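# Set the toppled stool upright inside the dashed rectangle

## Task

Turn the stool that lies on its side so it stands upright on its legs, with its footprint within the dashed rectangle on the table. Then open the gripper and pull the arm away. The stool must stay standing there by itself; if it only holds its place because the robot is touching or supporting it, the goal is not met.

## Robot and tools

Robot: one arm with six revolute joints and a two-finger parallel gripper. There is no second arm, so each row describes this one arm only.

Frame: the scene frame has its origin on the table surface right beneath the arm's base. +z is up; looking along +x, +y points left. The base itself may be slightly tilted against the table. Positions are in metres, orientations are quaternions in w,x,y,z order, velocities in m/s and rad/s. The reported hand position is approximate and gets worse at long reach.

Gripper geometry: fingers extend along the gripper's own +z axis and close along its y axis. end_effector_position is the midpoint between the pads when closed, roughly 2 cm short of the fingertips; closing pushes the tips about 10 mm further along +z.

Tool execute_actions, argument "actions": a list holding zero or one item. An empty list just reports the state (with pictures). An action item is {"rows": [...], "steps": n} with n from 4 to 15 (default 15); each step lasts 1/30 s. A wait item is {"steps": n} with n up to 300 and no rows; it sends nothing and returns after n steps counted from the previous result, reply time included. Optional "pictures": true adds camera images to an action result. A refused call does nothing to the robot.

Each row is exactly 7 numbers: six absolute joint target angles in radians, in the order waist, shoulder, elbow, forearm roll, wrist pitch, wrist roll, followed by the gripper opening. These are targets to go to, not offsets, on the same scale as the Joint positions line. One row is used per step; if fewer rows than steps are given, the final row repeats. Joint ranges: waist -6.283 to 6.283, shoulder -2.059 to 2.094, elbow -3.927 to 0.192, forearm roll -6.283 to 6.283, wrist pitch -1.693 to 3.142, wrist roll -6.283 to 6.283. A target beyond a range end by more than 0.010 rad and also further out than the current angle gets the call refused. True ends may sit up to 0.010 rad off the listed ones; a request past the true end is clipped there and reported as "joint sent to its limit" (possibly about an earlier move). Absence of that line is no promise there is more room. Opening: -1 closed to +1 fully open (pads 0.084 m apart).

Motion limits: joint targets move at most 3.14 rad/s, with 0.16 s to accelerate, all joints arriving together. Per step a target is held within 0.623 rad of the measured angle, and targets implying more than 70 mm of hand travel from its measured spot are scaled back. Far goals therefore take several calls. The last 4 steps of each action run after its result is returned, during your reply; the arm keeps heading for the last row until it nearly stops or a step is HELD.

Result lines: the state line (pose and velocities); Joint positions and Joint velocities (six joints, then pad gap in m and m/s); grip_measured (measured opening on the command scale); joint torques (whole drive output, with unit offsets and noise, nonzero even in free air). "joint command not followed" means a clearance check (mounts and posts count as the arm) altered or blocked targets. HELD marks steps where your row was not, or only partly, sent. MOTOR HOT appears from 65 °C; at 80 °C an OVER-TEMPERATURE FAULT brakes the arm until it cools.

Gripping: to hold something, keep commanding an opening well under grip_measured; a bigger difference squeezes harder, up to about 24 N per pad for objects up to about 6 cm wide. Fast closing can hit harder. Echoing grip_measured gives only light pressure and wide parts may slip. Brief tugs on held parts or shoves on loose objects can occur.

Torque fault: contact torque reaching a load limit (N m: waist 47.5, shoulder 47.5, elbow 28.5, forearm roll 28.5, wrist pitch 19, wrist roll 19; a carried load counts) stops the arm, backs that joint off, holds 10 s and drops the rest of the call.

Tool zoom_image: {"camera": one of cam_head_left, cam_head_right, cam_high, cam_low, cam_wrist, "region": [x0, y0, x1, y1]} in pixels of that camera's latest 504x504 image, top-left origin, region at most 504 by 504. It gives a closer look only.

Tool finished_scene: {"scene": number of the current scene}. Replying without any tool call ends everything.

Cameras: calibration (pinhole plus radial, OpenCV style, K and T_world_to_cam mapping scene frame to camera) is given per camera; fixed cameras may be off by a couple of degrees and millimetres; the wrist camera pose derives from joint readings.

Avoid: knocking or placing anything off the table (instant failure), dropping or slipping the stool, slamming into things, and hard pushes. Release and retreat before ending, and check the stool stands unaided within the rectangle.

Each tool is called after "Emit:" in YAML: its name, and indented under it one key for each argument.

## Session

Emit:
execute_actions:
  actions: []

Scene clock: 0.00 s of 4244.00 s.
end_effector_position=(+0.2568, -0.4439, +0.1210) grip_measured=+1.00 end_effector_quat_wxyz=(+0.011, +0.586, +0.810, -0.013) end_effector_velocity=(-0.000, -0.000, +0.000) end_effector_angular_velocity=(-0.001, -0.000, +0.000)
Joint positions: [-0.975 -0.615 -0.379  0.839  0.066  2.62   0.084]
Joint velocities: [-0.    -0.001  0.    -0.    -0.    -0.     0.   ]
Joint torques (N m, as the arm reports them, + toward a larger angle): no reading

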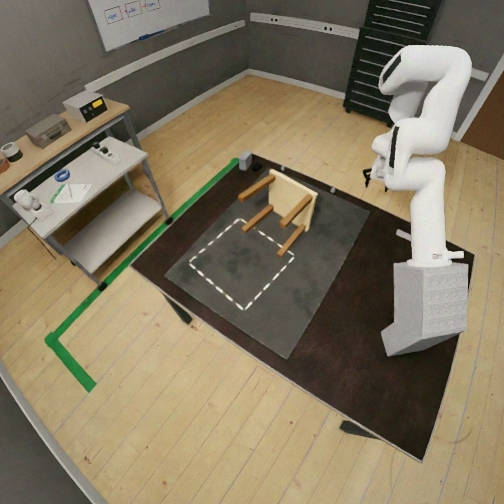

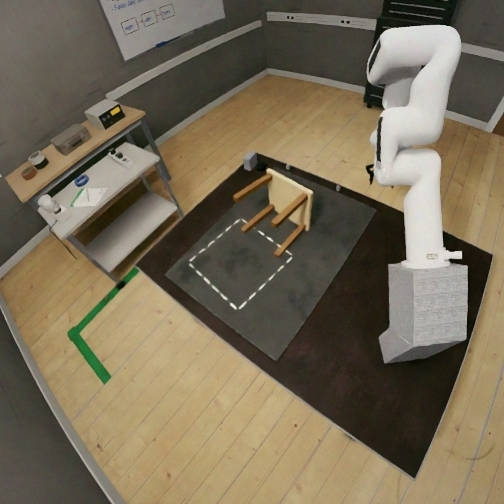

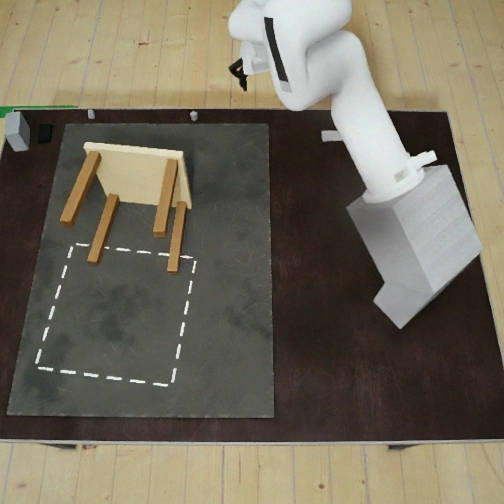

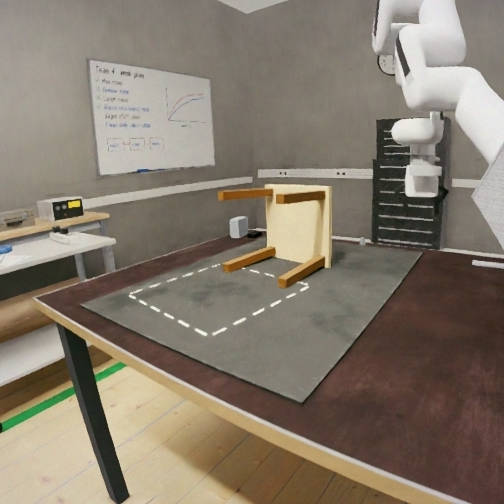

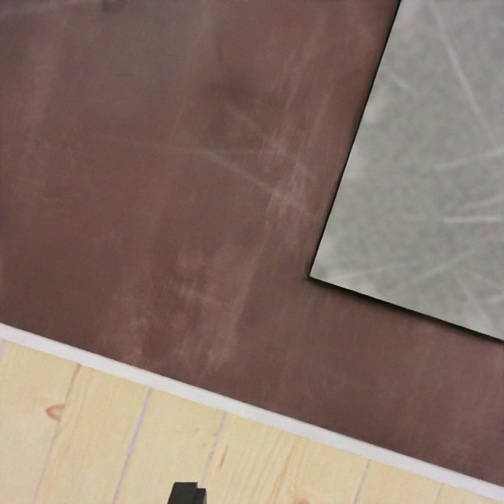

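Emit:
zoom_image:
  camera: "cam_high"
  region: [0, 100, 300, 400]

Emit:
zoom_image:
  camera: "cam_low"
  region: [200, 160, 360, 320]

Emit:
zoom_image:
  camera: "cam_head_left"
  region: [170, 150, 350, 330]

Region (0, 100, 300, 400) of cam_high's 504x504 image, scaled by 1.680, with more detail than that image has.

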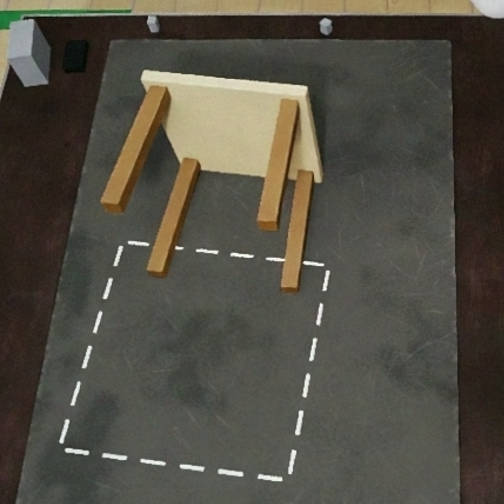

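Region (200, 160, 360, 320) of cam_low's 504x504 image, scaled by 3.150, with more detail than that image has.

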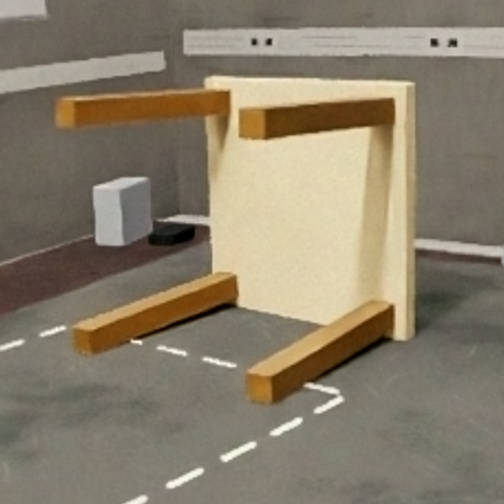

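Region (170, 150, 350, 330) of cam_head_left's 504x504 image, scaled by 2.800, with more detail than that image has.

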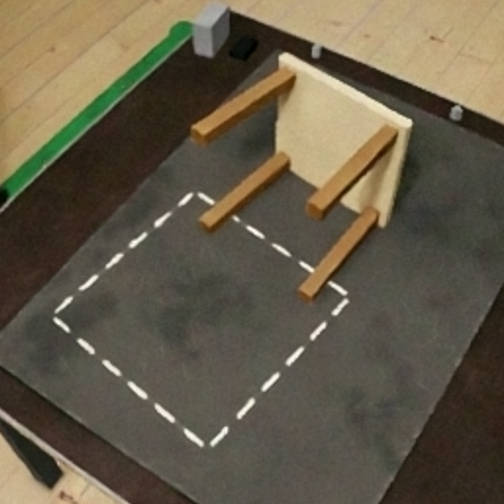

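Emit:
execute_actions:
  actions:
    - {"rows": [[-0.98,-0.61,-0.38,0.88,0.13,2.62,1],[-0.99,-0.60,-0.385,0.94,0.24,2.62,1],[-1.0,-0.585,-0.39,1.02,0.39,2.625,1],[-1.01,-0.57,-0.395,1.10,0.54,2.625,1],[-1.02,-0.555,-0.40,1.18,0.69,2.63,1],[-1.03,-0.54,-0.405,1.26,0.84,2.63,1],[-1.04,-0.525,-0.41,1.34,0.99,2.63,1],[-1.05,-0.51,-0.415,1.42,1.14,2.63,1],[-1.06,-0.495,-0.42,1.50,1.29,2.635,1],[-1.07,-0.48,-0.425,1.58,1.44,2.635,1],[-1.08,-0.465,-0.43,1.66,1.59,2.64,1],[-1.09,-0.45,-0.43,1.74,1.74,2.64,1],[-1.095,-0.43,-0.43,1.82,1.89,2.64,1],[-1.1,-0.41,-0.43,1.89,2.03,2.64,1],[-1.1,-0.40,-0.43,1.94,2.126,2.64,1]], "steps": 15}

Emit:
execute_actions:
  actions:
    - {"rows": [[-1.216,0.275,-0.481,1.943,2.126,2.640,1]], "steps": 15}

Emit:
execute_actions:
  actions:
    - {"steps": 30}
  pictures: true

Scene clock: 8.60 s of 4244.00 s.
end_effector_position=(+0.2785, -0.3406, +0.0990) grip_measured=+1.00 end_effector_quat_wxyz=(-0.057, +0.692, +0.693, +0.194) end_effector_velocity=(+0.224, +0.360, -0.004) end_effector_angular_velocity=(+1.607, -0.811, -1.779)
Joint positions: [-1.012 -0.565 -0.396  1.124  0.512  2.626  0.084]
Joint velocities: [-0.204  0.299 -0.101  1.605  1.873  0.034  0.   ]
Joint torques (N m, as the arm reports them, + toward a larger angle): [ -1.35 -11.2   -3.42   1.36  -0.23  -0.37]
Steps of this call (steps 1 to 90: nothing new was sent; then 5.23 s passed at rest; steps 91 to 101: the first 11 steps of this action). Readings (joint positions):
91: [-0.975 -0.615 -0.379 0.839 0.067 2.620]
92: [-0.976 -0.615 -0.380 0.841 0.071 2.620]
94: [-0.979 -0.612 -0.382 0.869 0.118 2.620]
98: [-0.995 -0.590 -0.387 0.990 0.331 2.623]
101: the state above

Scene clock: 9.10 s of 4244.00 s.
end_effector_position=(+0.3637, -0.2524, +0.0777) grip_measured=+1.00 end_effector_quat_wxyz=(-0.050, +0.817, +0.125, +0.560) end_effector_velocity=(+0.084, -0.015, +0.074) end_effector_angular_velocity=(+1.132, -1.275, -2.208)
Joint positions: [-1.184  0.08  -0.464  1.86   1.559  2.639  0.084]
Joint velocities: [-0.282  1.722 -0.095  0.707  2.679  0.011  0.   ]
Joint torques (N m, as the arm reports them, + toward a larger angle): [ -1.01 -20.72   1.4   -1.35   2.02  -0.24]
Steps of this call (steps 1 to 4: the last 4 steps of your previous action; steps 5 to 15: the first 11 steps of this action). Readings (joint positions):
5: [-1.052 -0.503 -0.413 1.444 0.843 2.633]
6: [-1.059 -0.486 -0.416 1.509 0.908 2.634]
8: [-1.082 -0.421 -0.428 1.613 1.027 2.635]
12: [-1.148 -0.130 -0.453 1.771 1.302 2.638]
15: the state above

Scene clock: 10.10 s of 4244.00 s.
end_effector_position=(+0.3895, -0.3010, +0.1402) grip_measured=+1.00 end_effector_quat_wxyz=(+0.045, +0.705, -0.046, +0.706) end_effector_velocity=(-0.000, +0.000, -0.000) end_effector_angular_velocity=(-0.000, +0.001, -0.001)
Joint positions: [-1.216  0.275 -0.481  1.943  2.126  2.64   0.084]
Joint velocities: [-0.     0.001  0.    -0.     0.    -0.001  0.   ]
Joint torques (N m, as the arm reports them, + toward a larger angle): [ -3.02 -10.91   3.88  -1.18   1.9   -0.23]
Kept back: nothing.
Steps of this call (steps 1 to 4: the last 4 steps of your previous action; steps 5 to 30: the robot went on to your last target). Readings (joint positions):
1: [-1.192 0.132 -0.467 1.881 1.650 2.639]
2: [-1.199 0.174 -0.470 1.898 1.739 2.639]
4: [-1.208 0.230 -0.476 1.923 1.904 2.640]
8: [-1.215 0.267 -0.481 1.940 2.090 2.640]
30: the state above
The arm was judged still, so your last target was given up. Only a new action makes it travel on or press farther. Fingers that are still opening or closing keep moving.
camera_calibration (this result's frames):
cam_wrist: T_world_to_cam=[[-0.119446, -0.992799, -0.0090989, -0.222692], [0.000963574, 0.00904859, -0.999959, 0.211122], [0.99284, -0.11945, -0.000124185, -0.288029], [0, 0, 0, 1]] pos_world=[0.259163, -0.257404, 0.209052]

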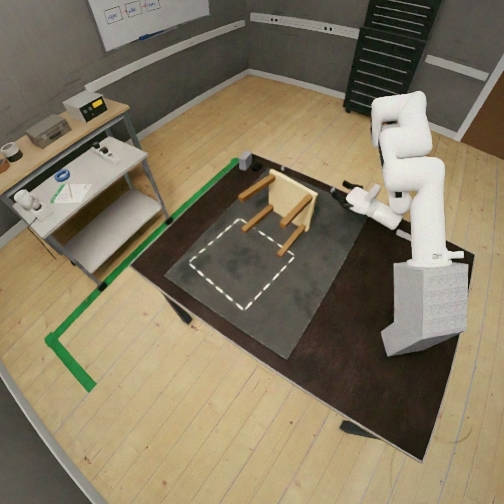

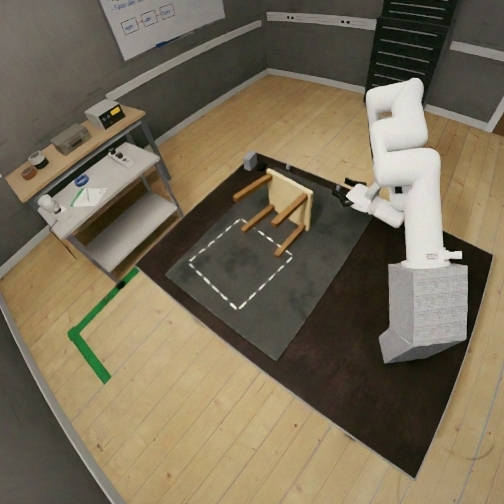

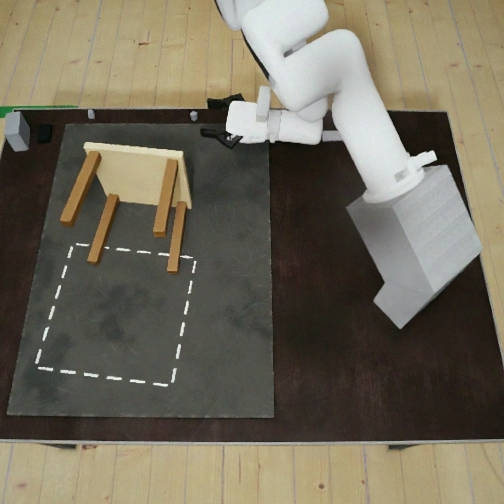

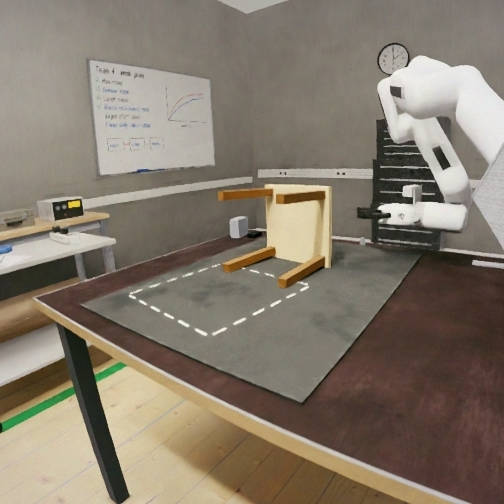

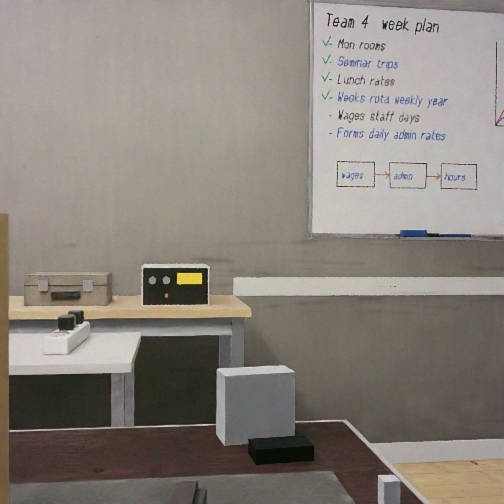

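Emit:
execute_actions:
  actions:
    - {"rows": [[-1.210,0.283,-0.482,1.944,2.129,2.631,1],[-1.197,0.302,-0.483,1.945,2.136,2.611,1],[-1.178,0.330,-0.485,1.946,2.146,2.581,1],[-1.152,0.367,-0.487,1.949,2.159,2.542,1],[-1.124,0.408,-0.490,1.951,2.174,2.498,1],[-1.092,0.453,-0.492,1.954,2.190,2.450,1],[-1.057,0.504,-0.496,1.958,2.209,2.396,1],[-1.022,0.554,-0.499,1.961,2.227,2.342,1],[-0.990,0.600,-0.502,1.964,2.243,2.294,1],[-0.962,0.641,-0.505,1.966,2.258,2.250,1],[-0.936,0.678,-0.507,1.969,2.271,2.211,1],[-0.917,0.705,-0.509,1.970,2.281,2.181,1],[-0.904,0.724,-0.510,1.971,2.288,2.161,1],[-0.898,0.7325,-0.5105,1.972,2.291,2.152,1]], "steps": 15}

Emit:
execute_actions:
  actions:
    - {"steps": 20}
  pictures: true

Scene clock: 11.60 s of 4244.00 s.
end_effector_position=(+0.3950, -0.2333, +0.1252) grip_measured=+1.00 end_effector_quat_wxyz=(+0.045, +0.699, -0.050, +0.711) end_effector_velocity=(+0.008, +0.379, -0.056) end_effector_angular_velocity=(+0.054, -0.010, -0.008)
Joint positions: [-1.082  0.467 -0.493  1.955  2.195  2.436  0.084]
Joint velocities: [ 0.709  1.022 -0.05   0.061  0.355 -1.061  0.   ]
Joint torques (N m, as the arm reports them, + toward a larger angle): [ -1.07 -10.25   5.91  -1.75   1.77  -0.27]
Steps of this call (steps 1 to 34: nothing new was sent; steps 35 to 45: the first 11 steps of this action). Readings (joint positions):
35: [-1.216 0.275 -0.481 1.943 2.126 2.640]
36: [-1.215 0.276 -0.481 1.943 2.126 2.639]
38: [-1.208 0.286 -0.483 1.944 2.131 2.627]
42: [-1.152 0.366 -0.488 1.949 2.160 2.540]
45: the state above

Scene clock: 12.27 s of 4244.00 s.
end_effector_position=(+0.3902, -0.1347, +0.1196) grip_measured=+1.00 end_effector_quat_wxyz=(+0.045, +0.705, -0.045, +0.706) end_effector_velocity=(-0.001, +0.002, -0.000) end_effector_angular_velocity=(+0.004, +0.002, +0.001)
Joint positions: [-0.899  0.732 -0.511  1.972  2.291  2.152  0.084]
Joint velocities: [ 0.003  0.006  0.    -0.     0.    -0.002  0.   ]
Joint torques (N m, as the arm reports them, + toward a larger angle): [ 1.82 -6.61  7.48 -2.17  1.3  -0.22]
Kept back: nothing.
Steps of this call (steps 1 to 4: the last 4 steps of your previous action; steps 5 to 20: the robot went on to your last target). Readings (joint positions):
1: [-1.059 0.501 -0.495 1.957 2.207 2.400]
2: [-1.036 0.534 -0.497 1.959 2.219 2.365]
4: [-0.990 0.600 -0.502 1.963 2.243 2.294]
8: [-0.917 0.705 -0.507 1.970 2.279 2.185]
20: the state above
camera_calibration (this result's frames):
cam_wrist: T_world_to_cam=[[-0.118613, -0.992907, -0.00813977, -0.058166], [0.00173143, 0.0079908, -0.999967, 0.188607], [0.992939, -0.118623, 0.000771337, -0.268914], [0, 0, 0, 1]] pos_world=[0.25979, -0.0911601, 0.188334]

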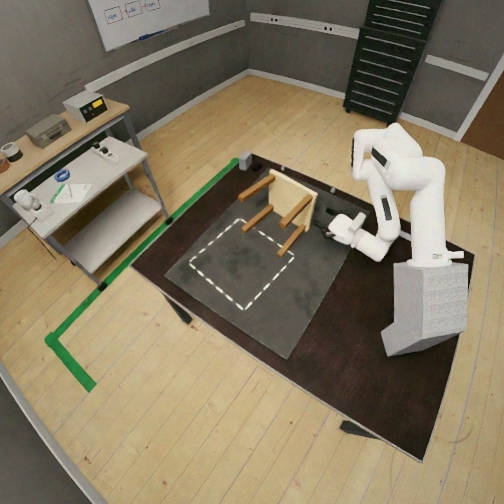

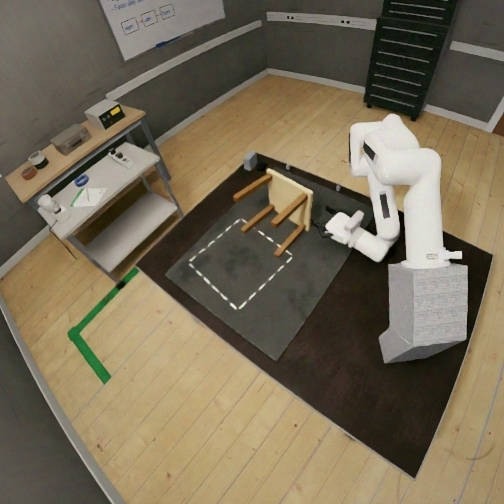

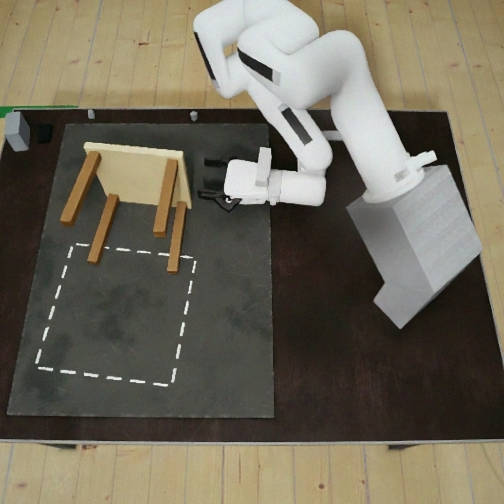

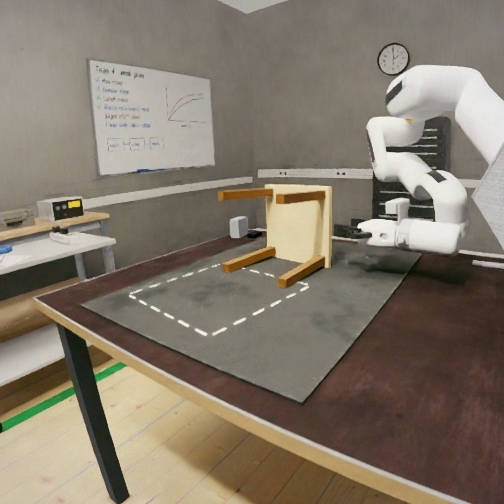

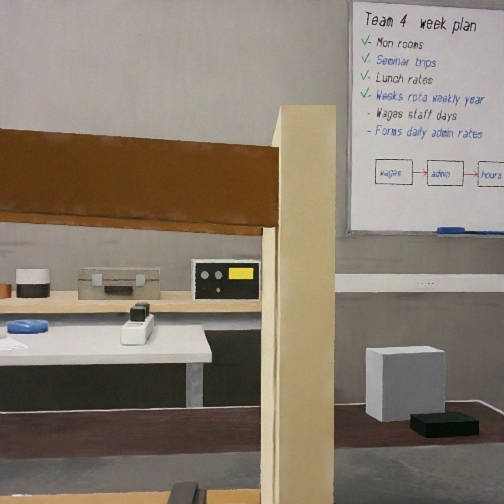

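Emit:
execute_actions:
  actions:
    - {"rows": [[-0.893,0.730,-0.5105,1.979,2.290,2.155,1],[-0.882,0.724,-0.511,1.995,2.288,2.163,1],[-0.866,0.715,-0.511,2.018,2.285,2.174,1],[-0.845,0.704,-0.511,2.049,2.281,2.189,1],[-0.821,0.691,-0.511,2.083,2.277,2.206,1],[-0.795,0.676,-0.512,2.121,2.272,2.225,1],[-0.766,0.661,-0.512,2.164,2.267,2.246,1],[-0.736,0.645,-0.512,2.206,2.261,2.266,1],[-0.710,0.630,-0.513,2.244,2.256,2.285,1],[-0.686,0.617,-0.513,2.278,2.252,2.302,1],[-0.665,0.606,-0.513,2.309,2.248,2.317,1],[-0.649,0.597,-0.513,2.332,2.245,2.328,1],[-0.638,0.591,-0.513,2.348,2.243,2.336,1],[-0.633,0.5886,-0.5134,2.355,2.242,2.339,1]], "steps": 15}

Emit:
execute_actions:
  actions:
    - {"steps": 18}
  pictures: true

Scene clock: 13.70 s of 4244.00 s.
end_effector_position=(+0.4232, -0.1313, +0.1144) grip_measured=+1.00 end_effector_quat_wxyz=(+0.042, +0.707, -0.040, +0.705) end_effector_velocity=(+0.205, +0.012, -0.008) end_effector_angular_velocity=(-0.010, -0.012, +0.013)
Joint positions: [-0.777  0.667 -0.512  2.147  2.269  2.237  0.084]
Joint velocities: [ 0.726 -0.396 -0.014  1.034 -0.131  0.505  0.   ]
Joint torques (N m, as the arm reports them, + toward a larger angle): [ 5.09 -8.25  7.1  -1.69  1.48 -0.16]
Steps of this call (steps 1 to 15: the robot went on to your last target; steps 16 to 32: nothing new was sent; steps 33 to 43: the first 11 steps of this action). Readings (joint positions):
33: [-0.898 0.732 -0.510 1.972 2.291 2.152]
34: [-0.897 0.732 -0.510 1.973 2.291 2.152]
36: [-0.891 0.729 -0.510 1.983 2.289 2.157]
40: [-0.843 0.703 -0.511 2.053 2.281 2.191]
43: the state above

Scene clock: 14.30 s of 4244.00 s.
end_effector_position=(+0.4637, -0.1299, +0.1171) grip_measured=+1.00 end_effector_quat_wxyz=(+0.045, +0.706, -0.046, +0.706) end_effector_velocity=(+0.001, +0.001, +0.001) end_effector_angular_velocity=(+0.001, -0.002, +0.000)
Joint positions: [-0.634  0.589 -0.513  2.355  2.242  2.339  0.084]
Joint velocities: [ 0.004 -0.002  0.     0.003  0.001  0.001 -0.   ]
Joint torques (N m, as the arm reports them, + toward a larger angle): [ 5.75 -8.85  6.08 -1.85  1.53 -0.26]
Kept back: nothing.
Steps of this call (steps 1 to 4: the last 4 steps of your previous action; steps 5 to 18: the robot went on to your last target). Readings (joint positions):
1: [-0.753 0.654 -0.513 2.182 2.264 2.254]
2: [-0.729 0.640 -0.513 2.216 2.260 2.271]
4: [-0.685 0.616 -0.514 2.279 2.252 2.302]
8: [-0.641 0.593 -0.514 2.342 2.244 2.332]
18: the state above
camera_calibration (this result's frames):
cam_wrist: T_world_to_cam=[[-0.118617, -0.992891, -0.00983607, -0.0445037], [0.000346485, 0.00986462, -0.999951, 0.186814], [0.99294, -0.118615, -0.00082609, -0.341113], [0, 0, 0, 1]] pos_world=[0.333361, -0.0864912, 0.186085]

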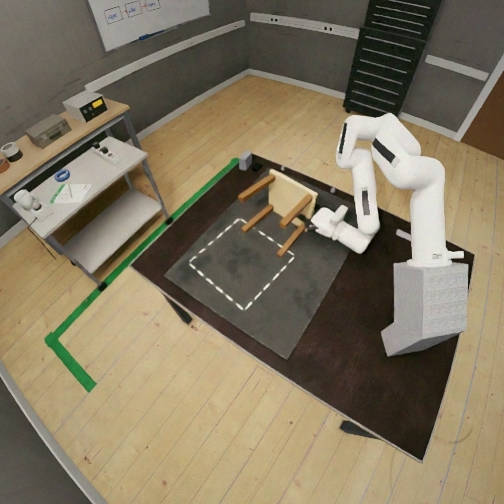

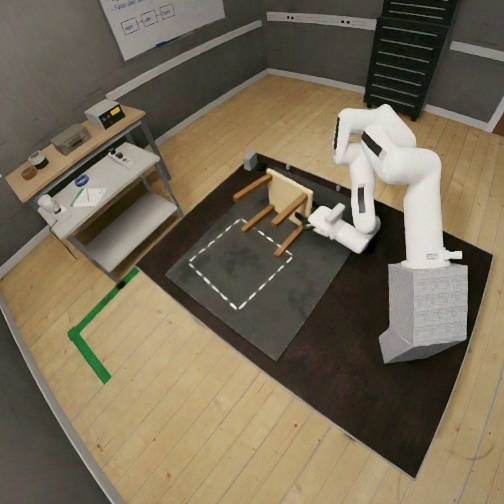

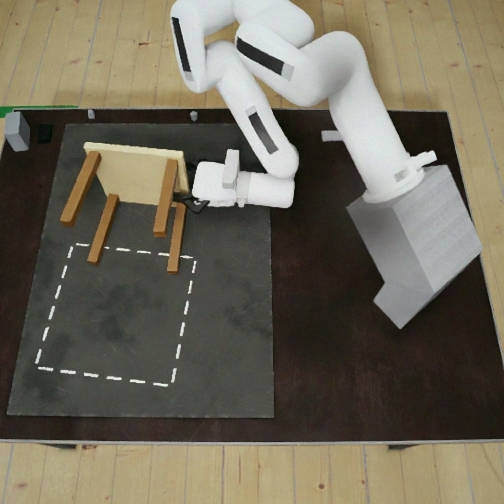

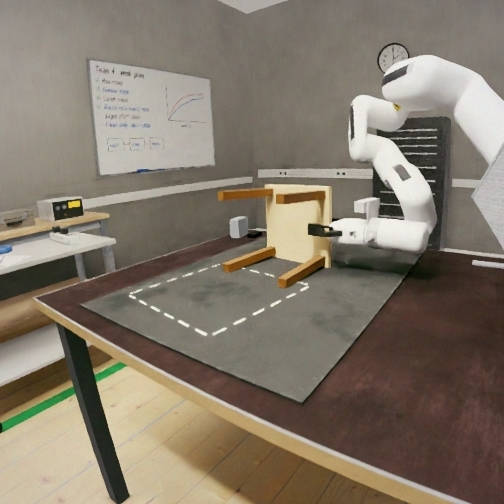

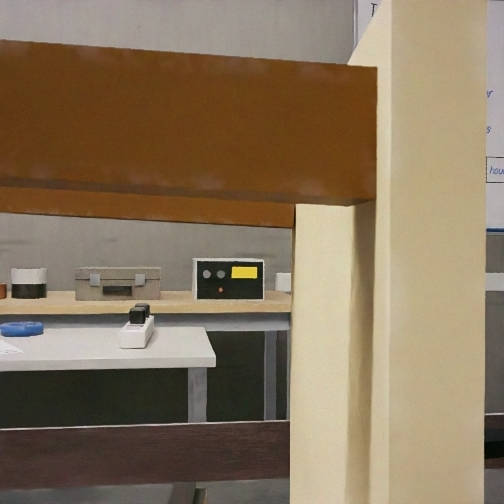

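Emit:
execute_actions:
  actions:
    - {"rows": [[-0.633,0.5886,-0.5134,2.355,2.242,2.339,0.8],[-0.633,0.5886,-0.5134,2.355,2.242,2.339,0.6],[-0.633,0.5886,-0.5134,2.355,2.242,2.339,0.4],[-0.633,0.5886,-0.5134,2.355,2.242,2.339,0.2],[-0.633,0.5886,-0.5134,2.355,2.242,2.339,0.0],[-0.633,0.5886,-0.5134,2.355,2.242,2.339,-0.2],[-0.633,0.5886,-0.5134,2.355,2.242,2.339,-0.35],[-0.633,0.5886,-0.5134,2.355,2.242,2.339,-0.45],[-0.633,0.5886,-0.5134,2.355,2.242,2.339,-0.52],[-0.633,0.5886,-0.5134,2.355,2.242,2.339,-0.58],[-0.633,0.5886,-0.5134,2.355,2.242,2.339,-0.64],[-0.633,0.5886,-0.5134,2.355,2.242,2.339,-0.7],[-0.633,0.5886,-0.5134,2.355,2.242,2.339,-0.8],[-0.633,0.5886,-0.5134,2.355,2.242,2.339,-0.9],[-0.633,0.5886,-0.5134,2.355,2.242,2.339,-1.0]], "steps": 15}

Scene clock: 15.10 s of 4244.00 s.
end_effector_position=(+0.4640, -0.1299, +0.1172) grip_measured=-0.48 end_effector_quat_wxyz=(+0.045, +0.706, -0.045, +0.706) end_effector_velocity=(+0.000, +0.000, +0.000) end_effector_angular_velocity=(-0.001, -0.001, +0.001)
Joint positions: [-0.633  0.589 -0.513  2.355  2.242  2.339  0.023]
Joint velocities: [ 0.001 -0.002  0.001 -0.    -0.001 -0.    -0.111]
Joint torques (N m, as the arm reports them, + toward a larger angle): [ 5.9  -8.85  6.04 -1.87  1.54 -0.25]
Steps of this call (steps 1 to 13: the robot went on to your last target; steps 14 to 24: the first 11 steps of this action). Readings (joint positions):
14: [-0.633 0.589 -0.513 2.355 2.242 2.339]
15: [-0.633 0.589 -0.513 2.355 2.242 2.339]
17: [-0.633 0.589 -0.513 2.355 2.242 2.339]
21: [-0.633 0.589 -0.513 2.355 2.242 2.339]
24: the state above

Emit:
zoom_image:
  camera: "cam_high"
  region: [50, 135, 200, 285]

Region (50, 135, 200, 285) of cam_high's 504x504 image, scaled by 3.360, with more detail than that image has.

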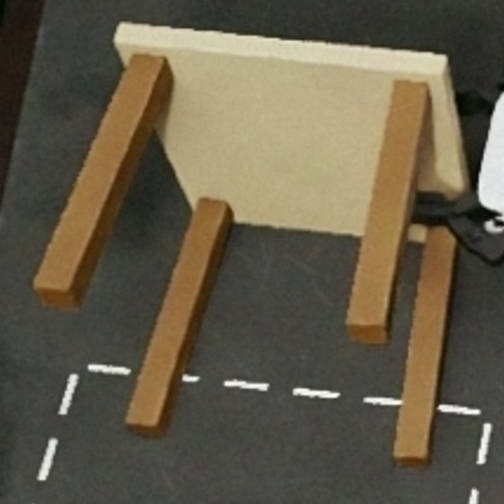

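Emit:
execute_actions:
  actions:
    - {"rows": [[-0.6294,0.5865,-0.5094,2.3577,2.2436,2.3311,-1],[-0.6236,0.5832,-0.5031,2.3619,2.2462,2.3186,-1],[-0.6149,0.5782,-0.4935,2.3683,2.2501,2.2997,-1],[-0.6040,0.5720,-0.4816,2.3762,2.2550,2.2762,-1],[-0.5931,0.5658,-0.4696,2.3842,2.2599,2.2526,-1],[-0.5822,0.5596,-0.4577,2.3921,2.2648,2.2290,-1],[-0.5713,0.5533,-0.4457,2.4001,2.2696,2.2055,-1],[-0.5604,0.5471,-0.4338,2.4080,2.2745,2.1819,-1],[-0.5464,0.5439,-0.4253,2.4204,2.2798,2.1611,-1],[-0.5325,0.5408,-0.4167,2.4327,2.2852,2.1403,-1],[-0.5185,0.5376,-0.4082,2.4451,2.2905,2.1195,-1],[-0.5045,0.5345,-0.3996,2.4575,2.2959,2.0988,-1],[-0.4905,0.5313,-0.3911,2.4699,2.3012,2.0780,-1],[-0.4766,0.5282,-0.3825,2.4822,2.3066,2.0572,-1],[-0.4626,0.5250,-0.3740,2.4946,2.3119,2.0364,-1]], "steps": 15}

Emit:
execute_actions:
  actions:
    - {"steps": 15}
  pictures: true

Scene clock: 21.27 s of 4244.00 s.
end_effector_position=(+0.4657, -0.1169, +0.1380) grip_measured=-0.67 end_effector_quat_wxyz=(+0.082, +0.707, -0.009, +0.702) end_effector_velocity=(+0.010, +0.074, +0.106) end_effector_angular_velocity=(-0.530, +0.064, +0.000)
Joint positions: [-0.574  0.556 -0.45   2.401  2.268  2.212  0.015]
Joint velocities: [ 0.346 -0.147  0.306  0.273  0.144 -0.641 -0.001]
Joint torques (N m, as the arm reports them, + toward a larger angle): [  7.82 -10.21   5.5   -2.45   2.99  -0.36]
Steps of this call (steps 1 to 4: the last 4 steps of your previous action; steps 5 to 15: the robot went on to your last target; steps 16 to 90: nothing new was sent; then 2.80 s passed at rest; steps 91 to 101: the first 11 steps of this action). Readings (joint positions):
91: [-0.633 0.589 -0.513 2.355 2.242 2.339]
92: [-0.633 0.588 -0.513 2.355 2.242 2.338]
94: [-0.630 0.586 -0.510 2.360 2.244 2.329]
98: [-0.605 0.571 -0.482 2.379 2.255 2.274]
101: the state above

Scene clock: 21.77 s of 4244.00 s.
end_effector_position=(+0.4684, -0.0948, +0.1659) grip_measured=-0.67 end_effector_quat_wxyz=(+0.134, +0.706, +0.045, +0.694) end_effector_velocity=(-0.000, +0.002, +0.002) end_effector_angular_velocity=(-0.010, +0.001, +0.001)
Joint positions: [-0.464  0.525 -0.375  2.494  2.312  2.038  0.015]
Joint velocities: [ 0.008 -0.002  0.006  0.007  0.003 -0.011 -0.   ]
Joint torques (N m, as the arm reports them, + toward a larger angle): [ 8.91 -9.64  5.89 -3.24  2.71 -0.22]
Kept back: nothing.
Steps of this call (steps 1 to 4: the last 4 steps of your previous action; steps 5 to 15: the robot went on to your last target). Readings (joint positions):
1: [-0.562 0.551 -0.440 2.411 2.273 2.190]
2: [-0.550 0.547 -0.431 2.421 2.278 2.169]
4: [-0.523 0.539 -0.412 2.443 2.289 2.127]
8: [-0.477 0.528 -0.383 2.482 2.306 2.058]
15: the state above
camera_calibration (this result's frames):
cam_wrist: T_world_to_cam=[[-0.115505, -0.96297, 0.243615, -0.0492797], [-0.0312215, -0.241615, -0.96987, 0.221282], [0.992816, -0.119631, -0.00215767, -0.34139], [0, 0, 0, 1]] pos_world=[0.340154, -0.0348304, 0.225884]

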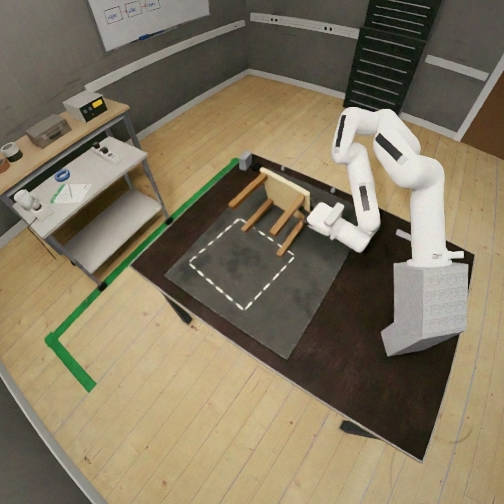

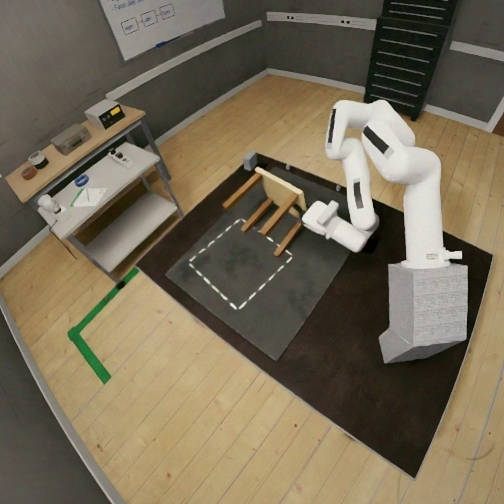

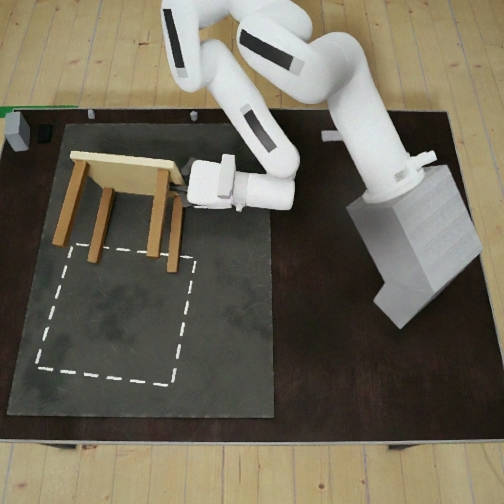

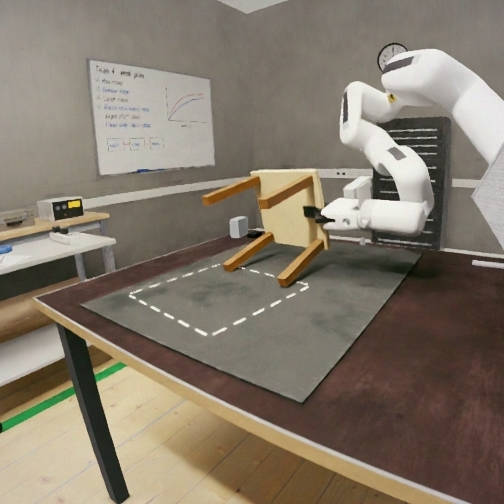

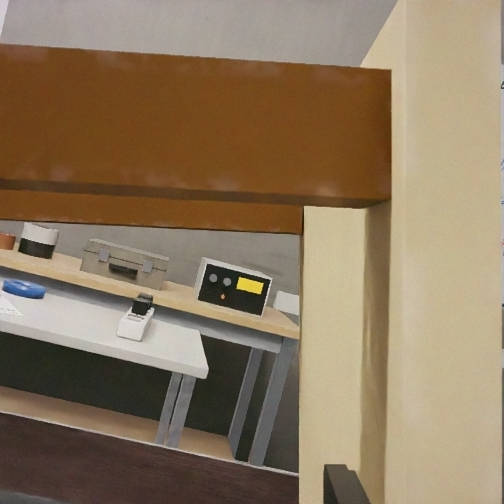

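Emit:
execute_actions:
  actions:
    - {"rows": [[-0.4551,0.5249,-0.3715,2.5017,2.3146,2.0281,-1],[-0.4427,0.5247,-0.3674,2.5137,2.3192,2.0143,-1],[-0.4278,0.5244,-0.3624,2.5279,2.3247,1.9978,-1],[-0.4104,0.5241,-0.3566,2.5446,2.3311,1.9784,-1],[-0.3930,0.5238,-0.3508,2.5613,2.3374,1.9591,-1],[-0.3744,0.5235,-0.3445,2.5792,2.3443,1.9384,-1],[-0.3570,0.5232,-0.3387,2.5958,2.3507,1.9191,-1],[-0.3384,0.5229,-0.3325,2.6137,2.3575,1.8984,-1],[-0.3175,0.5252,-0.3298,2.6359,2.3637,1.8815,-1],[-0.2965,0.5276,-0.3271,2.6580,2.3700,1.8646,-1],[-0.2756,0.5299,-0.3244,2.6802,2.3762,1.8477,-1],[-0.2546,0.5322,-0.3217,2.7024,2.3825,1.8309,-1],[-0.2337,0.5345,-0.3190,2.7246,2.3887,1.8140,-1],[-0.2127,0.5369,-0.3163,2.7467,2.3950,1.7971,-1],[-0.1918,0.5392,-0.3136,2.7689,2.4012,1.7802,-1]], "steps": 15}

Emit:
execute_actions:
  actions:
    - {"rows": [[-0.1698,0.5435,-0.3146,2.7954,2.4055,1.7705,-1],[-0.1478,0.5479,-0.3157,2.8219,2.4098,1.7608,-1],[-0.1258,0.5522,-0.3167,2.8484,2.4141,1.7511,-1],[-0.1038,0.5565,-0.3178,2.8749,2.4184,1.7415,-1],[-0.0817,0.5608,-0.3188,2.9014,2.4227,1.7318,-1],[-0.0597,0.5652,-0.3198,2.9279,2.4270,1.7221,-1],[-0.0377,0.5695,-0.3209,2.9544,2.4313,1.7124,-1],[-0.0157,0.5738,-0.3219,2.9809,2.4356,1.7027,-1],[0.0091,0.5808,-0.3267,3.0118,2.4384,1.6931,-1],[0.0338,0.5877,-0.3315,3.0427,2.4412,1.6836,-1],[0.0586,0.5947,-0.3363,3.0736,2.4440,1.6740,-1],[0.0833,0.6017,-0.3412,3.1046,2.4468,1.6645,-1],[0.1081,0.6087,-0.3460,3.1355,2.4496,1.6549,-1],[0.1328,0.6156,-0.3508,3.1664,2.4524,1.6454,-1],[0.1576,0.6226,-0.3556,3.1973,2.4552,1.6358,-1]], "steps": 15}

Emit:
execute_actions:
  actions:
    - {"steps": 15}
  pictures: true

Scene clock: 22.53 s of 4244.00 s.
end_effector_position=(+0.4711, -0.0762, +0.1822) grip_measured=-0.67 end_effector_quat_wxyz=(+0.173, +0.702, +0.083, +0.686) end_effector_velocity=(+0.013, +0.094, +0.075) end_effector_angular_velocity=(-0.533, +0.072, +0.003)
Joint positions: [-0.359  0.524 -0.341  2.595  2.349  1.924  0.015]
Joint velocities: [ 0.545  0.019  0.136  0.541  0.18  -0.531  0.   ]
Joint torques (N m, as the arm reports them, + toward a larger angle): [11.91 -9.2   5.64 -3.06  2.55 -0.08]
Steps of this call (steps 1 to 12: the robot went on to your last target; steps 13 to 23: the first 11 steps of this action). Readings (joint positions):
13: [-0.463 0.525 -0.374 2.495 2.312 2.036]
14: [-0.462 0.525 -0.374 2.496 2.312 2.035]
16: [-0.454 0.525 -0.371 2.503 2.315 2.026]
20: [-0.409 0.524 -0.356 2.546 2.332 1.976]
23: the state above

Scene clock: 23.03 s of 4244.00 s.
end_effector_position=(+0.4781, -0.0263, +0.2118) grip_measured=-0.67 end_effector_quat_wxyz=(+0.261, +0.686, +0.175, +0.657) end_effector_velocity=(+0.015, +0.105, +0.045) end_effector_angular_velocity=(-0.509, +0.068, +0.003)
Joint positions: [-0.047  0.568 -0.321  2.943  2.43   1.718  0.015]
Joint velocities: [ 0.673  0.149 -0.067  0.821  0.111 -0.292  0.   ]
Joint torques (N m, as the arm reports them, + toward a larger angle): [12.15 -7.92  3.32 -1.91  1.34 -0.34]
Steps of this call (steps 1 to 4: the last 4 steps of your previous action; steps 5 to 15: the first 11 steps of this action). Readings (joint positions):
5: [-0.261 0.532 -0.323 2.695 2.380 1.838]
6: [-0.241 0.534 -0.320 2.717 2.386 1.821]
8: [-0.199 0.540 -0.317 2.763 2.397 1.793]
12: [-0.113 0.555 -0.317 2.863 2.417 1.748]
15: the state above

Scene clock: 23.53 s of 4244.00 s.
end_effector_position=(+0.4812, +0.0065, +0.2247) grip_measured=-0.67 end_effector_quat_wxyz=(+0.311, +0.670, +0.228, +0.634) end_effector_velocity=(+0.001, +0.000, +0.003) end_effector_angular_velocity=(-0.013, -0.006, -0.006)
Joint positions: [ 0.155  0.623 -0.355  3.196  2.454  1.636  0.015]
Joint velocities: [ 0.015  0.001 -0.     0.019  0.01  -0.007 -0.   ]
Joint torques (N m, as the arm reports them, + toward a larger angle): [15.22 -9.55  2.7  -3.17  3.3  -0.11]
Kept back: nothing.
Steps of this call (steps 1 to 4: the last 4 steps of your previous action; steps 5 to 15: the robot went on to your last target). Readings (joint positions):
1: [-0.025 0.573 -0.324 2.970 2.433 1.708]
2: [-0.001 0.579 -0.327 2.999 2.437 1.698]
4: [0.046 0.592 -0.335 3.058 2.443 1.679]
8: [0.130 0.615 -0.352 3.163 2.450 1.647]
15: the state above
camera_calibration (this result's frames):
cam_wrist: T_world_to_cam=[[-0.0814947, -0.708747, 0.70074, -0.0853481], [-0.0905594, -0.694905, -0.713377, 0.276978], [0.992551, -0.121595, -0.00755257, -0.340457], [0, 0, 0, 1]] pos_world=[0.356048, 0.0905853, 0.254825]

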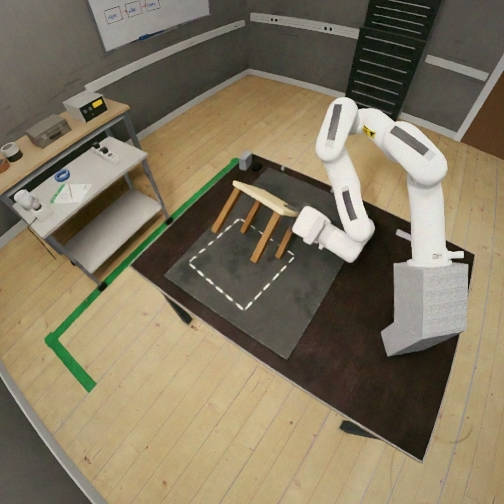

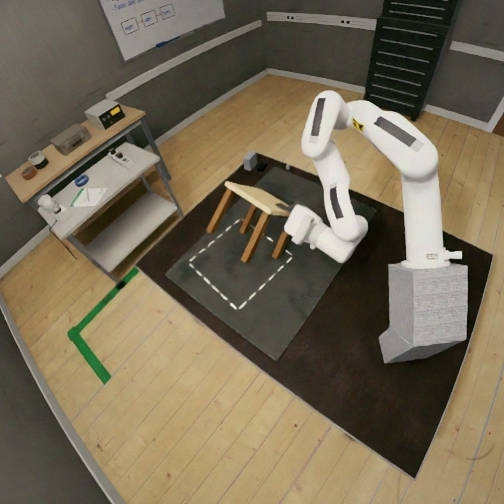

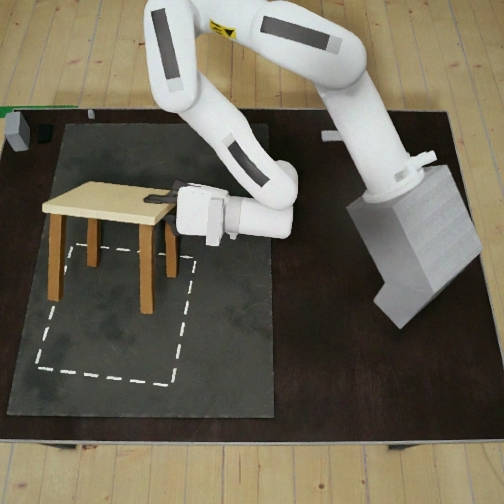

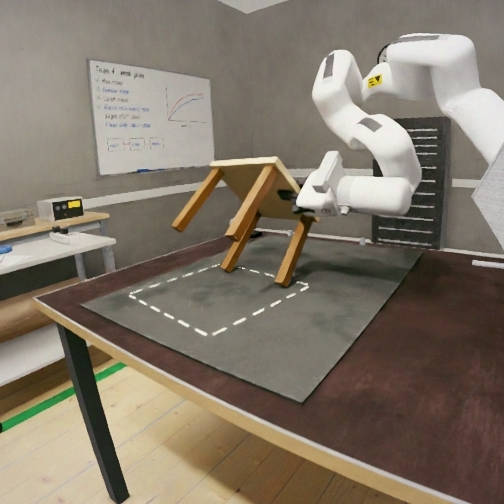

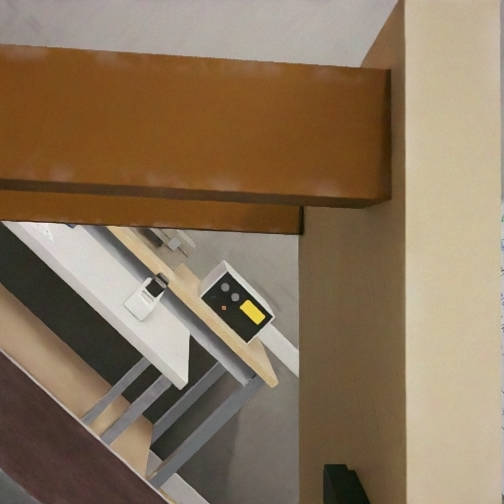

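Emit:
execute_actions:
  actions:
    - {"rows": [[0.1659,0.6262,-0.3593,3.2077,2.4547,1.6311,-1],[0.1798,0.6321,-0.3655,3.2251,2.4539,1.6232,-1],[0.1964,0.6392,-0.3730,3.2460,2.4529,1.6137,-1],[0.2159,0.6475,-0.3817,3.2704,2.4518,1.6027,-1],[0.2353,0.6558,-0.3904,3.2947,2.4507,1.5917,-1],[0.2561,0.6647,-0.3997,3.3208,2.4494,1.5799,-1],[0.2755,0.6730,-0.4084,3.3452,2.4483,1.5688,-1],[0.2963,0.6819,-0.4177,3.3713,2.4471,1.5570,-1],[0.3119,0.6916,-0.4293,3.3906,2.4441,1.5438,-1],[0.3275,0.7013,-0.4409,3.4099,2.4411,1.5305,-1],[0.3431,0.7110,-0.4525,3.4292,2.4381,1.5173,-1],[0.3587,0.7208,-0.4642,3.4485,2.4350,1.5041,-1],[0.3743,0.7305,-0.4758,3.4678,2.4320,1.4909,-1],[0.3899,0.7402,-0.4874,3.4871,2.4290,1.4776,-1],[0.4055,0.7499,-0.4990,3.5064,2.4260,1.4644,-1]], "steps": 15}

Emit:
execute_actions:
  actions:
    - {"rows": [[0.4143,0.7591,-0.5106,3.5161,2.4230,1.4494,-1],[0.4232,0.7683,-0.5222,3.5258,2.4201,1.4344,-1],[0.4320,0.7775,-0.5338,3.5355,2.4171,1.4194,-1],[0.4409,0.7867,-0.5454,3.5452,2.4142,1.4044,-1],[0.4497,0.7958,-0.5569,3.5549,2.4112,1.3894,-1],[0.4585,0.8050,-0.5685,3.5646,2.4082,1.3744,-1],[0.4674,0.8142,-0.5801,3.5743,2.4053,1.3594,-1],[0.4762,0.8234,-0.5917,3.5840,2.4023,1.3444,-1],[0.4823,0.8347,-0.6063,3.5896,2.3986,1.3252,-1],[0.4884,0.8459,-0.6210,3.5952,2.3949,1.3060,-1],[0.4945,0.8572,-0.6356,3.6008,2.3912,1.2868,-1],[0.5006,0.8684,-0.6503,3.6065,2.3874,1.2675,-1],[0.5067,0.8797,-0.6649,3.6121,2.3837,1.2483,-1],[0.5128,0.8909,-0.6796,3.6177,2.3800,1.2291,-1],[0.5189,0.9022,-0.6942,3.6233,2.3763,1.2099,-1]], "steps": 15}

Emit:
execute_actions:
  actions:
    - {"rows": [[0.5218,0.9126,-0.7077,3.6253,2.3733,1.1924,-1],[0.5247,0.9229,-0.7211,3.6272,2.3703,1.1750,-1],[0.5275,0.9333,-0.7346,3.6292,2.3672,1.1575,-1],[0.5304,0.9436,-0.7481,3.6312,2.3642,1.1400,-1],[0.5333,0.9540,-0.7615,3.6331,2.3612,1.1225,-1],[0.5362,0.9643,-0.7750,3.6351,2.3582,1.1051,-1],[0.5390,0.9747,-0.7884,3.6370,2.3551,1.0876,-1],[0.5419,0.9850,-0.8019,3.6390,2.3521,1.0701,-1],[0.5420,0.9950,-0.8151,3.6375,2.3494,1.0531,-1],[0.5420,1.0050,-0.8282,3.6360,2.3466,1.0360,-1],[0.5421,1.0140,-0.8400,3.6347,2.3441,1.0207,-1],[0.5421,1.0220,-0.8506,3.6335,2.3419,1.0071,-1],[0.5422,1.0290,-0.8597,3.6325,2.3400,0.9953,-1],[0.5422,1.0350,-0.8676,3.6316,2.3384,0.9850,-1],[0.5422,1.0400,-0.8742,3.6309,2.3370,0.9765,-1]], "steps": 15}

Emit:
execute_actions:
  actions:
    - {"steps": 12}
  pictures: true

Scene clock: 24.57 s of 4244.00 s.
end_effector_position=(+0.4851, +0.0304, +0.2293) grip_measured=-0.67 end_effector_quat_wxyz=(+0.345, +0.655, +0.264, +0.618) end_effector_velocity=(+0.017, +0.125, +0.018) end_effector_angular_velocity=(-0.537, +0.065, +0.008)
Joint positions: [ 0.269  0.671 -0.407  3.337  2.448  1.571  0.015]
Joint velocities: [ 0.539  0.262 -0.291  0.665 -0.059 -0.345 -0.   ]
Joint torques (N m, as the arm reports them, + toward a larger angle): [16.67 -8.89  1.93 -3.31  2.9  -0.02]
Steps of this call (steps 1 to 15: the robot went on to your last target; steps 16 to 20: nothing new was sent; steps 21 to 31: the first 11 steps of this action). Readings (joint positions):
21: [0.158 0.623 -0.356 3.197 2.455 1.636]
22: [0.158 0.623 -0.356 3.199 2.455 1.635]
24: [0.167 0.627 -0.360 3.210 2.455 1.630]
28: [0.216 0.647 -0.382 3.271 2.452 1.602]
31: the state above

Scene clock: 25.07 s of 4244.00 s.
end_effector_position=(+0.4923, +0.0905, +0.2306) grip_measured=-0.67 end_effector_quat_wxyz=(+0.424, +0.615, +0.349, +0.566) end_effector_velocity=(+0.015, +0.114, -0.012) end_effector_angular_velocity=(-0.508, +0.063, -0.003)
Joint positions: [ 0.464  0.813 -0.578  3.57   2.405  1.362  0.015]
Joint velocities: [ 0.236  0.292 -0.372  0.249 -0.093 -0.487  0.   ]
Joint torques (N m, as the arm reports them, + toward a larger angle): [ 18.56 -10.68  -0.14  -2.94   3.39  -0.16]
Steps of this call (steps 1 to 4: the last 4 steps of your previous action; steps 5 to 15: the first 11 steps of this action). Readings (joint positions):
5: [0.353 0.718 -0.461 3.441 2.436 1.508]
6: [0.369 0.728 -0.473 3.460 2.433 1.495]
8: [0.396 0.747 -0.496 3.493 2.426 1.466]
12: [0.438 0.785 -0.543 3.541 2.414 1.408]
15: the state above

Scene clock: 25.57 s of 4244.00 s.
end_effector_position=(+0.4995, +0.1473, +0.2160) grip_measured=-0.67 end_effector_quat_wxyz=(+0.494, +0.565, +0.425, +0.506) end_effector_velocity=(+0.011, +0.101, -0.040) end_effector_angular_velocity=(-0.464, +0.060, +0.003)
Joint positions: [ 0.537  0.972 -0.784  3.635  2.356  1.093  0.015]
Joint velocities: [ 0.061  0.306 -0.398  0.023 -0.089 -0.518  0.   ]
Joint torques (N m, as the arm reports them, + toward a larger angle): [ 20.99 -11.94  -0.62  -3.06   3.61  -0.05]
Steps of this call (steps 1 to 4: the last 4 steps of your previous action; steps 5 to 15: the first 11 steps of this action). Readings (joint positions):
5: [0.498 0.865 -0.646 3.604 2.388 1.273]
6: [0.504 0.876 -0.661 3.609 2.385 1.254]
8: [0.514 0.898 -0.689 3.618 2.378 1.217]
12: [0.529 0.941 -0.744 3.630 2.365 1.145]
15: the state above

Scene clock: 25.97 s of 4244.00 s.
end_effector_position=(+0.5021, +0.1682, +0.2059) grip_measured=-0.67 end_effector_quat_wxyz=(+0.519, +0.542, +0.453, +0.481) end_effector_velocity=(+0.001, +0.005, -0.002) end_effector_angular_velocity=(-0.020, +0.002, +0.002)
Joint positions: [ 0.543  1.039 -0.872  3.631  2.338  0.978  0.015]
Joint velocities: [ 0.002  0.013 -0.019 -0.002 -0.006 -0.025  0.   ]
Joint torques (N m, as the arm reports them, + toward a larger angle): [ 19.58 -12.05  -1.43  -2.29   2.45   0.33]
Kept back: nothing.
Steps of this call (steps 1 to 4: the last 4 steps of your previous action; steps 5 to 12: the robot went on to your last target). Readings (joint positions):
1: [0.539 0.982 -0.798 3.635 2.353 1.075]
2: [0.540 0.992 -0.811 3.635 2.351 1.059]
4: [0.541 1.010 -0.835 3.634 2.346 1.028]
8: [0.543 1.034 -0.865 3.631 2.340 0.988]
12: the state above
camera_calibration (this result's frames):
cam_wrist: T_world_to_cam=[[-0.000213952, -0.0597395, 0.998214, -0.167048], [-0.127466, -0.99007, -0.0592795, 0.311384], [0.991843, -0.127251, -0.00740292, -0.340402], [0, 0, 0, 1]] pos_world=[0.37728, 0.254996, 0.182688]

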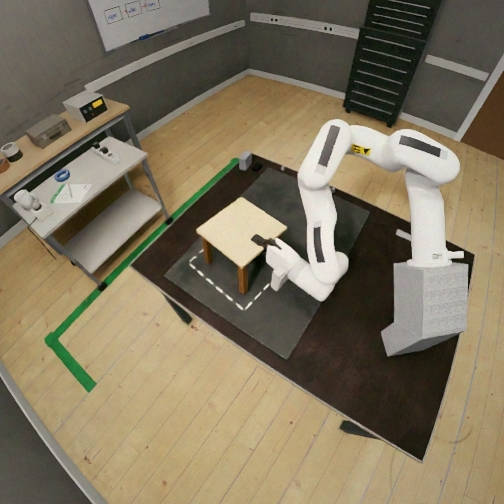

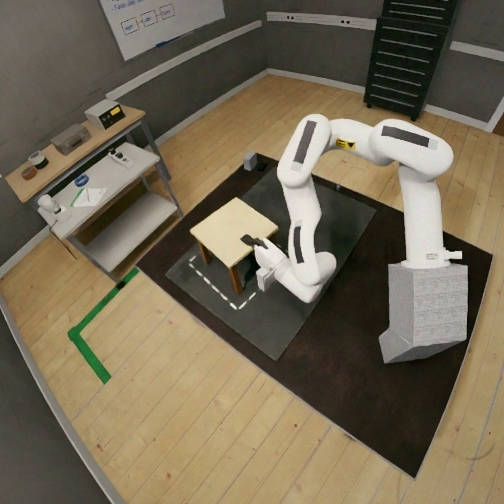

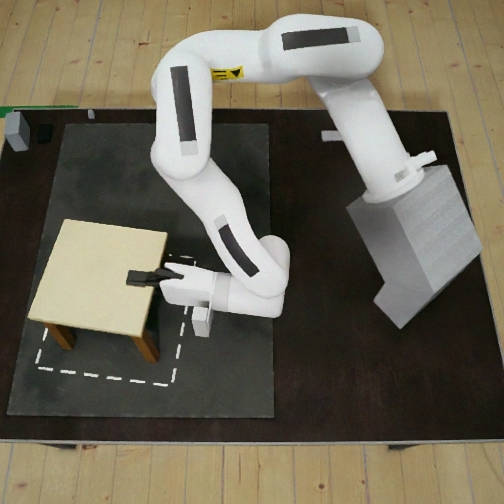

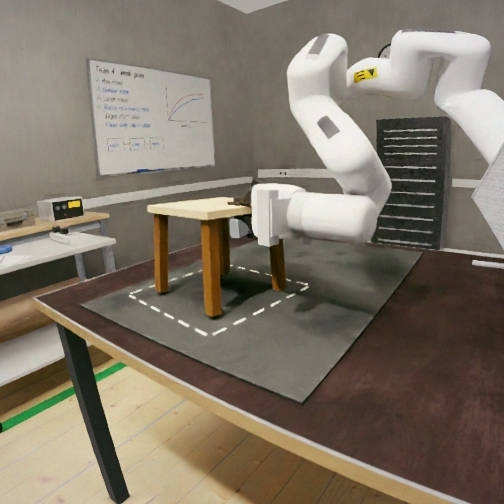

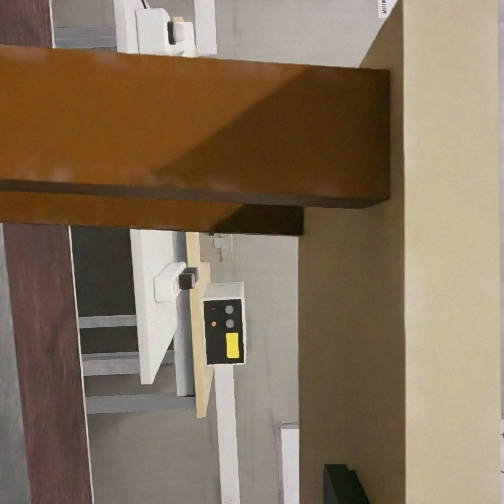

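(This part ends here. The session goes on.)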